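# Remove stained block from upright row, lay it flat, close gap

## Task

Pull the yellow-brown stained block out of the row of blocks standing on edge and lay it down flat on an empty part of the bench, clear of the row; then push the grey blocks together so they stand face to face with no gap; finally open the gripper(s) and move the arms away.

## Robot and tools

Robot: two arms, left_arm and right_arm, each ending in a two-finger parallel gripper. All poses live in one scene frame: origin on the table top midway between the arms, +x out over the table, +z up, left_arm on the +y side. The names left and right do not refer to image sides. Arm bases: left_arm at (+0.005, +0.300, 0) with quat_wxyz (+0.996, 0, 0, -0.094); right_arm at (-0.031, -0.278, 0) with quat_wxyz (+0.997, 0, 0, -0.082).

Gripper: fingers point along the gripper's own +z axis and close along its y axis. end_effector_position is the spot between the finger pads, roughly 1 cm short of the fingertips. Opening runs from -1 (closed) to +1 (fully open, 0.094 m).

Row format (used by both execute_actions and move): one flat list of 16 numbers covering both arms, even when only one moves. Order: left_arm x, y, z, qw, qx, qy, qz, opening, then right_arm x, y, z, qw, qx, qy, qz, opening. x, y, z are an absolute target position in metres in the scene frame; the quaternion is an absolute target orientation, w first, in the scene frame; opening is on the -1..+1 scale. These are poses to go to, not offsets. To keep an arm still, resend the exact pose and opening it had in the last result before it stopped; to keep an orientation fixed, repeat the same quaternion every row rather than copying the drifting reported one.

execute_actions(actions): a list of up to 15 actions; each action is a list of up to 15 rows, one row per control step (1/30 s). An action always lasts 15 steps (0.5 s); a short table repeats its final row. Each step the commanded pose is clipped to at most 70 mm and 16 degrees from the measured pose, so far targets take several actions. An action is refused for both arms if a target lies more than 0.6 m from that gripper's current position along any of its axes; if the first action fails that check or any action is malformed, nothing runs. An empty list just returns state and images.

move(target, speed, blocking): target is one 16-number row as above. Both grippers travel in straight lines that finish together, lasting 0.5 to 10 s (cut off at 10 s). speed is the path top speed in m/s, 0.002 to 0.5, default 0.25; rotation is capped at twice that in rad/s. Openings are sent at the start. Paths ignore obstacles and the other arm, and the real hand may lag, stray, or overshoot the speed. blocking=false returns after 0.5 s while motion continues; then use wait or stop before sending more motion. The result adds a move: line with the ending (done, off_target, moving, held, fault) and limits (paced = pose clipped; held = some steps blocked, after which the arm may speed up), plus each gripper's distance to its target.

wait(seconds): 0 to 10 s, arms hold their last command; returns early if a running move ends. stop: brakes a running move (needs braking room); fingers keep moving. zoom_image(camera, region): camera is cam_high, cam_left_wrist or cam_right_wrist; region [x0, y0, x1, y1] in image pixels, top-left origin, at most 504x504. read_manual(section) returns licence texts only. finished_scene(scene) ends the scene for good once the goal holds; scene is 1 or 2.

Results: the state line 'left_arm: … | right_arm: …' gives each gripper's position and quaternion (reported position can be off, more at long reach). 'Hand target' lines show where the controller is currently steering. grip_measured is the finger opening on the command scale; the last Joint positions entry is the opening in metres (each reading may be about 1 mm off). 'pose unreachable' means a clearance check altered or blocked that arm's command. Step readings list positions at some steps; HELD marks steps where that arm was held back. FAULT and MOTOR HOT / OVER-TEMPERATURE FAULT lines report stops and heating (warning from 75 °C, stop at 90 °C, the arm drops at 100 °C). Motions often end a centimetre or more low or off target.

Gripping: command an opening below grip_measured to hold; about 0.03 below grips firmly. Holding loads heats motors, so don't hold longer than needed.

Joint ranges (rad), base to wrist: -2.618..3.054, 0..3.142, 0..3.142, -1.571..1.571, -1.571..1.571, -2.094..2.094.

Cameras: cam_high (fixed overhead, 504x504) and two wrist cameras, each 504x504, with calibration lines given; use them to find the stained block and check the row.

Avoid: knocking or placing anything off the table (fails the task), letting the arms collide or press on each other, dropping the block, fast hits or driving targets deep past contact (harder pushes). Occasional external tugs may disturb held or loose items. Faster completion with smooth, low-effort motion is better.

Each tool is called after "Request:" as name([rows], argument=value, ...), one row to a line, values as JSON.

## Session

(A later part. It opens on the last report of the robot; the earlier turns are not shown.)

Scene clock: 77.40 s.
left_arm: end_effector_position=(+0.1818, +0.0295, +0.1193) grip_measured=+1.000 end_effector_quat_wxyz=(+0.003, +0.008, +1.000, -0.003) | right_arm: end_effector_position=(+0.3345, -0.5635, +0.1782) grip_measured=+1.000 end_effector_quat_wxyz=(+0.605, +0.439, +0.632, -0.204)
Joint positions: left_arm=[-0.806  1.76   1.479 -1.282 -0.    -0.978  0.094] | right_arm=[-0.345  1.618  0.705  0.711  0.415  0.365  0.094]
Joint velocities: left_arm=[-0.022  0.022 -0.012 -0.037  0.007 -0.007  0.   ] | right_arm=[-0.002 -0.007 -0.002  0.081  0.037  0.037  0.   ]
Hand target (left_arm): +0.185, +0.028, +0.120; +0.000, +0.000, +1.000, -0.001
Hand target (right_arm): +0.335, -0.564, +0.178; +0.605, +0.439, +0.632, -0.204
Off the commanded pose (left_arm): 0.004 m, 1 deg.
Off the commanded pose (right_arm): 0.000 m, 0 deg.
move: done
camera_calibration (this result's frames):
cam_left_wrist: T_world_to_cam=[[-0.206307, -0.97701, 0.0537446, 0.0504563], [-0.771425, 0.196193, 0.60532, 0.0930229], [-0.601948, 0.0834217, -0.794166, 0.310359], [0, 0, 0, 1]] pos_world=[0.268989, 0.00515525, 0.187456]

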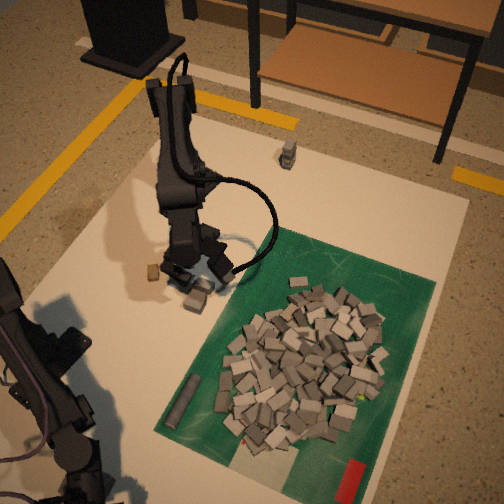

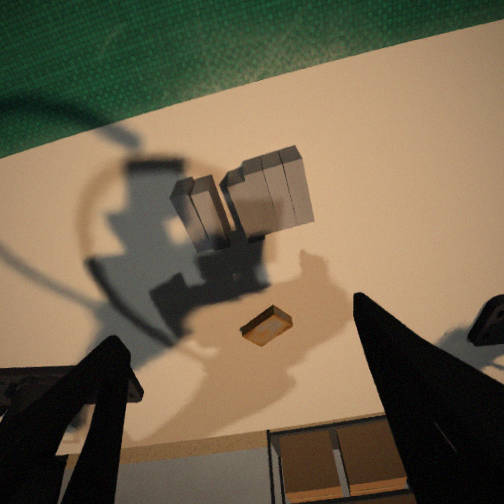

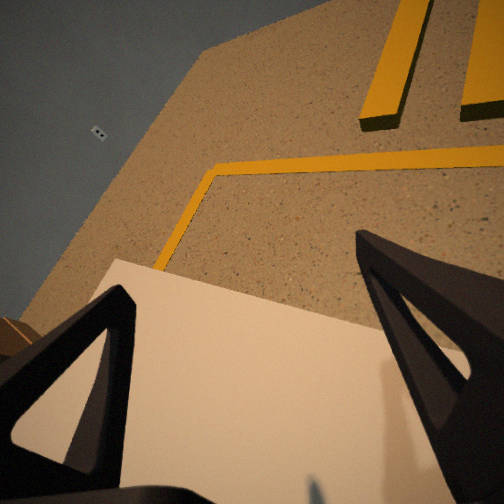

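Request:
move(target=[0.185,0.028,0.045,0,0,1,0,1, 0.3345,-0.5635,0.1782,0.605,0.439,0.632,-0.204,1], speed=0.08)

Scene clock: 79.13 s.
left_arm: end_effector_position=(+0.1849, +0.0247, +0.0528) grip_measured=+1.000 end_effector_quat_wxyz=(+0.005, +0.006, +1.000, -0.007) | right_arm: end_effector_position=(+0.3345, -0.5635, +0.1782) grip_measured=+1.000 end_effector_quat_wxyz=(+0.605, +0.439, +0.632, -0.204)
Joint positions: left_arm=[-0.806  1.814  1.278 -1.016 -0.    -0.982  0.094] | right_arm=[-0.345  1.618  0.705  0.711  0.415  0.365  0.094]
Joint velocities: left_arm=[-0.007  0.007 -0.017 -0.037  0.022 -0.051  0.   ] | right_arm=[-0.027  0.017  0.002 -0.051 -0.022 -0.022  0.   ]
Hand target (left_arm): +0.185, +0.029, +0.045; +0.000, +0.000, +1.000, -0.000
Hand target (right_arm): +0.335, -0.564, +0.178; +0.605, +0.439, +0.632, -0.204
Off the commanded pose (left_arm): 0.008 m, 1 deg.
Off the commanded pose (right_arm): 0.000 m, 0 deg.
move: done
camera_calibration (this result's frames):
cam_left_wrist: T_world_to_cam=[[-0.203247, -0.977255, 0.0605254, 0.0490572], [-0.775212, 0.198372, 0.599746, 0.137614], [-0.598111, 0.0749766, -0.797898, 0.259481], [0, 0, 0, 1]] pos_world=[0.271849, 0.00118765, 0.121537]

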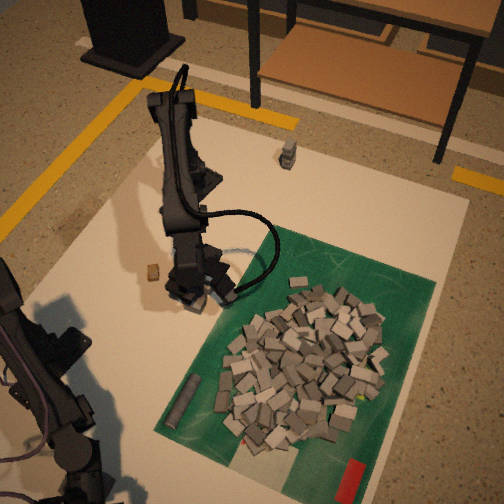

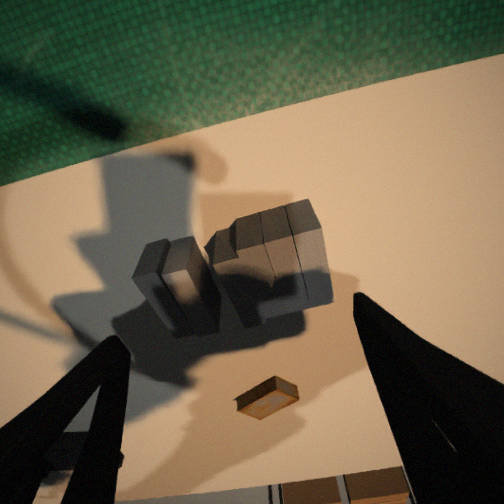

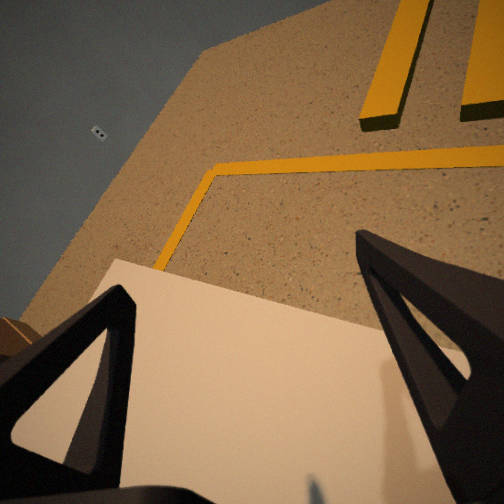

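Looks centred. Descend, squeeze, release.

Request:
move(target=[0.185,0.028,0.012,0,0,1,0,1, 0.3345,-0.5635,0.1782,0.605,0.439,0.632,-0.204,1], speed=0.04)

Request:
move(target=[0.185,0.028,0.012,0,0,1,0,0.3, 0.3345,-0.5635,0.1782,0.605,0.439,0.632,-0.204,1])

Request:
move(target=[0.185,0.028,0.012,0,0,1,0,1, 0.3345,-0.5635,0.1782,0.605,0.439,0.632,-0.204,1])

Request:
move(target=[0.185,0.028,0.15,0,0,1,0,1, 0.3345,-0.5635,0.1782,0.605,0.439,0.632,-0.204,1], speed=0.1)

Scene clock: 81.07 s.
left_arm: end_effector_position=(+0.1859, +0.0231, +0.0206) grip_measured=+1.000 end_effector_quat_wxyz=(+0.006, +0.006, +1.000, -0.009) | right_arm: end_effector_position=(+0.3345, -0.5635, +0.1782) grip_measured=+1.000 end_effector_quat_wxyz=(+0.605, +0.439, +0.632, -0.204)
Joint positions: left_arm=[-0.806  1.861  1.202 -0.89  -0.    -0.983  0.094] | right_arm=[-0.345  1.618  0.705  0.711  0.415  0.365  0.094]
Joint velocities: left_arm=[-0.027 -0.007 -0.002  0.022  0.007 -0.051  0.   ] | right_arm=[-0.002 -0.007 -0.007  0.051  0.037  0.007  0.   ]
Hand target (left_arm): +0.185, +0.028, +0.012; -0.000, -0.000, +1.000, +0.000
Hand target (right_arm): +0.335, -0.564, +0.178; +0.605, +0.439, +0.632, -0.204
Off the commanded pose (left_arm): 0.010 m, 1 deg.
Off the commanded pose (right_arm): 0.000 m, 0 deg.
move: done
camera_calibration (this result's frames):
cam_left_wrist: T_world_to_cam=[[-0.202617, -0.977231, 0.0629692, 0.0494884], [-0.776477, 0.199508, 0.597729, 0.15826], [-0.596682, 0.0722157, -0.799221, 0.2344], [0, 0, 0, 1]] pos_world=[0.272775, -0.00013991, 0.0896249]

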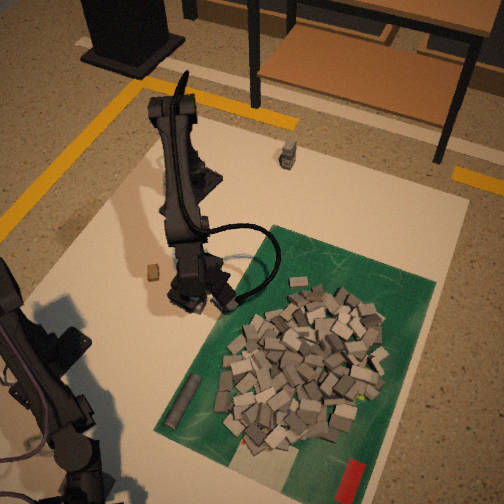

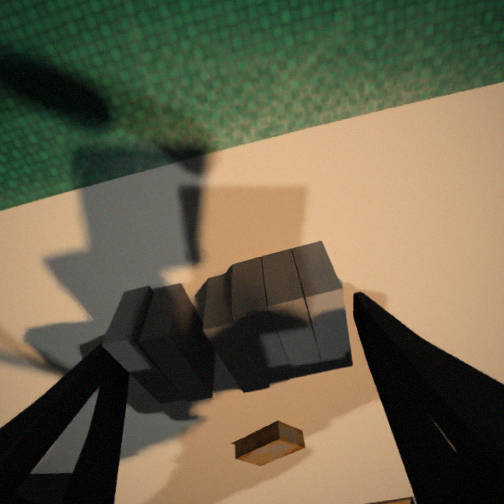

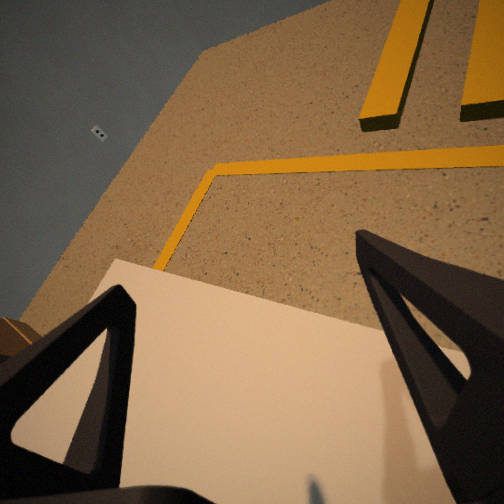

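Scene clock: 81.77 s.
left_arm: end_effector_position=(+0.1860, +0.0217, +0.0206) grip_measured=+0.429 end_effector_quat_wxyz=(+0.006, +0.006, +1.000, -0.012) | right_arm: end_effector_position=(+0.3345, -0.5635, +0.1782) grip_measured=+1.000 end_effector_quat_wxyz=(+0.605, +0.439, +0.632, -0.204)
Joint positions: left_arm=[-0.806  1.861  1.202 -0.885  0.003 -0.982  0.067] | right_arm=[-0.345  1.618  0.705  0.711  0.415  0.365  0.094]
Joint velocities: left_arm=[ 0.007 -0.007 -0.002 -0.007 -0.022  0.037 -0.   ] | right_arm=[-0.002  0.002 -0.017 -0.037 -0.007  0.051  0.   ]
Hand target (left_arm): +0.185, +0.028, +0.012; -0.000, -0.000, +1.000, +0.000
Hand target (right_arm): +0.335, -0.564, +0.178; +0.605, +0.439, +0.632, -0.204
Off the commanded pose (left_arm): 0.011 m, 2 deg.
Off the commanded pose (right_arm): 0.000 m, 0 deg.
move: off_target (left_arm)
camera_calibration (this result's frames):
cam_left_wrist: T_world_to_cam=[[-0.203046, -0.976724, 0.0691563, 0.0480763], [-0.776092, 0.203597, 0.59685, 0.158459], [-0.597038, 0.0675166, -0.799367, 0.234757], [0, 0, 0, 1]] pos_world=[0.272899, -0.00115458, 0.0897558]

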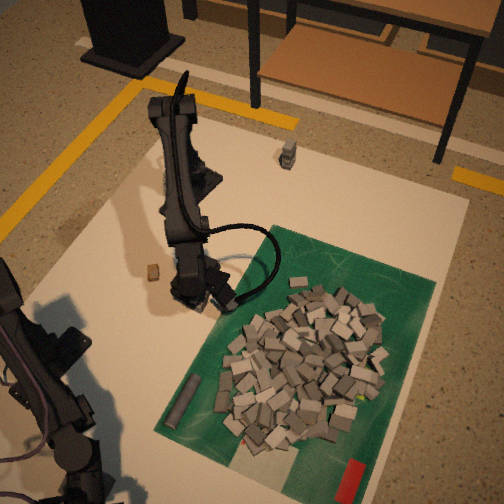

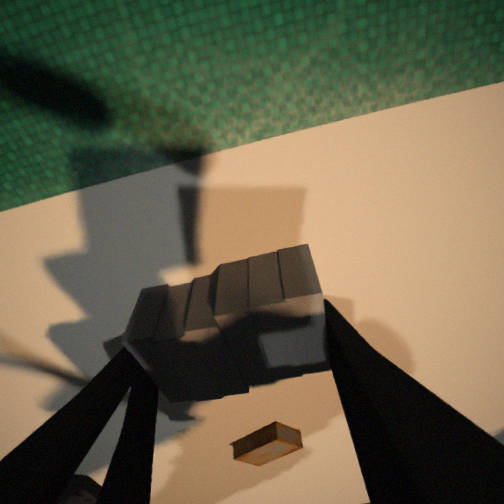

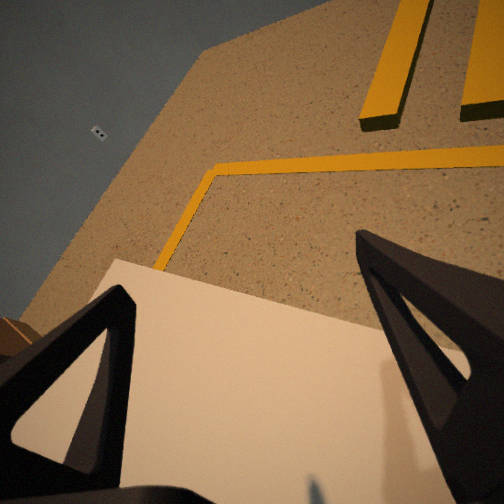

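Scene clock: 82.47 s.
left_arm: end_effector_position=(+0.1860, +0.0217, +0.0206) grip_measured=+1.000 end_effector_quat_wxyz=(+0.006, +0.006, +1.000, -0.012) | right_arm: end_effector_position=(+0.3345, -0.5635, +0.1782) grip_measured=+1.000 end_effector_quat_wxyz=(+0.605, +0.439, +0.632, -0.204)
Joint positions: left_arm=[-0.806  1.861  1.202 -0.885  0.003 -0.983  0.094] | right_arm=[-0.345  1.618  0.705  0.711  0.415  0.365  0.094]
Joint velocities: left_arm=[-0.007 -0.002 -0.012  0.022 -0.037 -0.037  0.   ] | right_arm=[-0.002  0.002 -0.002  0.037 -0.007  0.007  0.   ]
Hand target (left_arm): +0.185, +0.028, +0.012; +0.000, -0.000, +1.000, +0.000
Hand target (right_arm): +0.335, -0.564, +0.178; +0.605, +0.439, +0.632, -0.204
Off the commanded pose (left_arm): 0.011 m, 2 deg.
Off the commanded pose (right_arm): 0.000 m, 0 deg.
move: off_target (left_arm)
camera_calibration (this result's frames):
cam_left_wrist: T_world_to_cam=[[-0.202673, -0.976801, 0.0691624, 0.0480085], [-0.776164, 0.203304, 0.596856, 0.158479], [-0.597071, 0.0672854, -0.799362, 0.234768], [0, 0, 0, 1]] pos_world=[0.272909, -0.00112114, 0.0897551]

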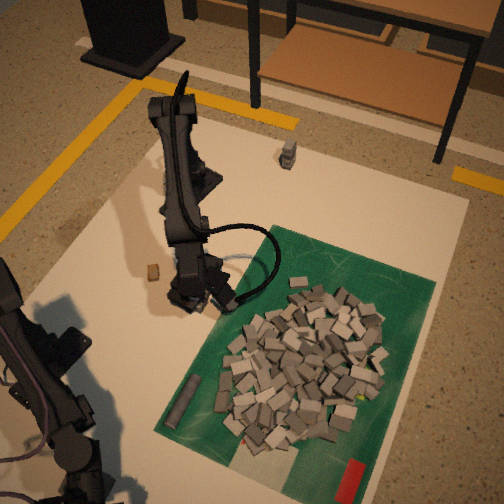

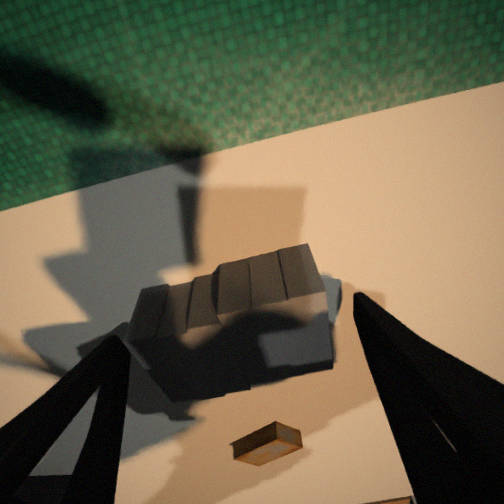

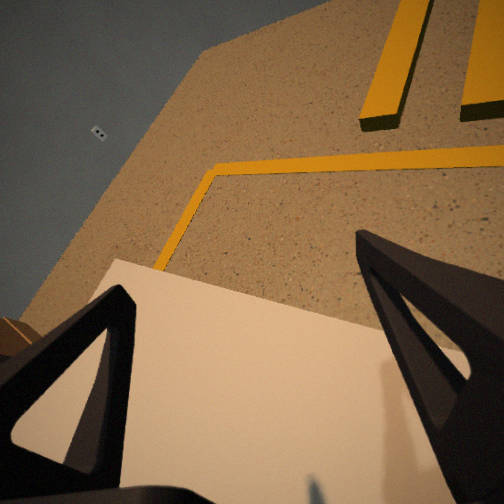

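Scene clock: 84.37 s.
left_arm: end_effector_position=(+0.1825, +0.0271, +0.1397) grip_measured=+1.000 end_effector_quat_wxyz=(-0.008, +0.006, +1.000, +0.009) | right_arm: end_effector_position=(+0.3345, -0.5635, +0.1782) grip_measured=+1.000 end_effector_quat_wxyz=(+0.605, +0.439, +0.632, -0.204)
Joint positions: left_arm=[-0.806  1.8    1.608 -1.402  0.003 -0.983  0.094] | right_arm=[-0.345  1.618  0.705  0.711  0.415  0.365  0.094]
Joint velocities: left_arm=[-0.007 -0.012  0.007 -0.037  0.037  0.022  0.   ] | right_arm=[-0.007 -0.007 -0.012  0.007  0.081 -0.066  0.   ]
Hand target (left_arm): +0.186, +0.027, +0.150; +0.000, -0.000, +1.000, -0.000
Hand target (right_arm): +0.335, -0.564, +0.178; +0.605, +0.439, +0.632, -0.204
Off the commanded pose (left_arm): 0.011 m, 1 deg.
Off the commanded pose (right_arm): 0.000 m, 0 deg.
move: off_target (left_arm)
camera_calibration (this result's frames):
cam_left_wrist: T_world_to_cam=[[-0.200913, -0.979011, 0.0342243, 0.0489312], [-0.759839, 0.177795, 0.625327, 0.0773536], [-0.618287, 0.0996313, -0.779612, 0.327726], [0, 0, 0, 1]] pos_world=[0.271236, 0.0014994, 0.205453]

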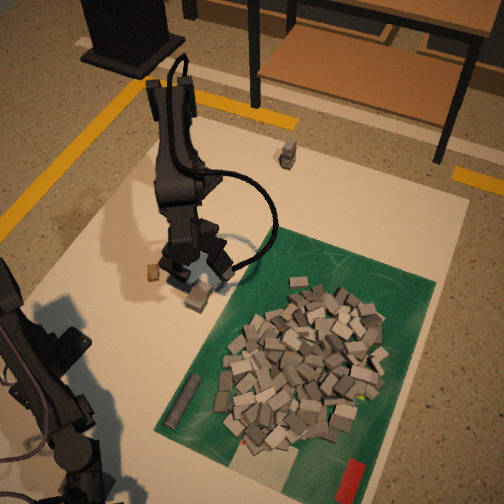

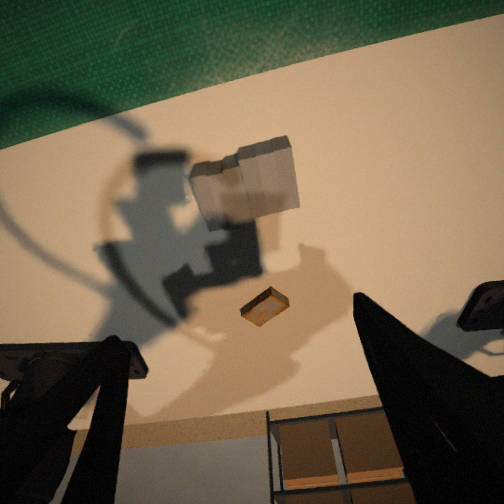

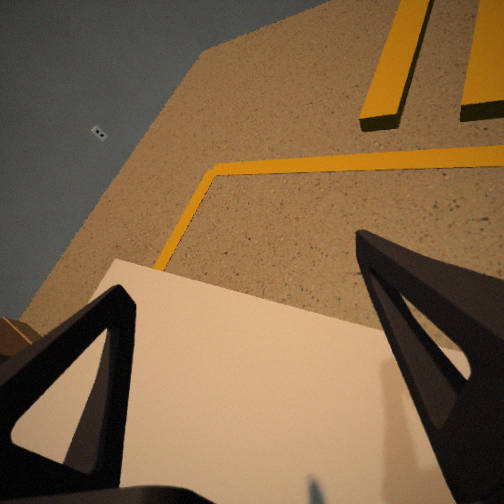

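Request:
finished_scene(scene=1)

The scene is finished: the task was done.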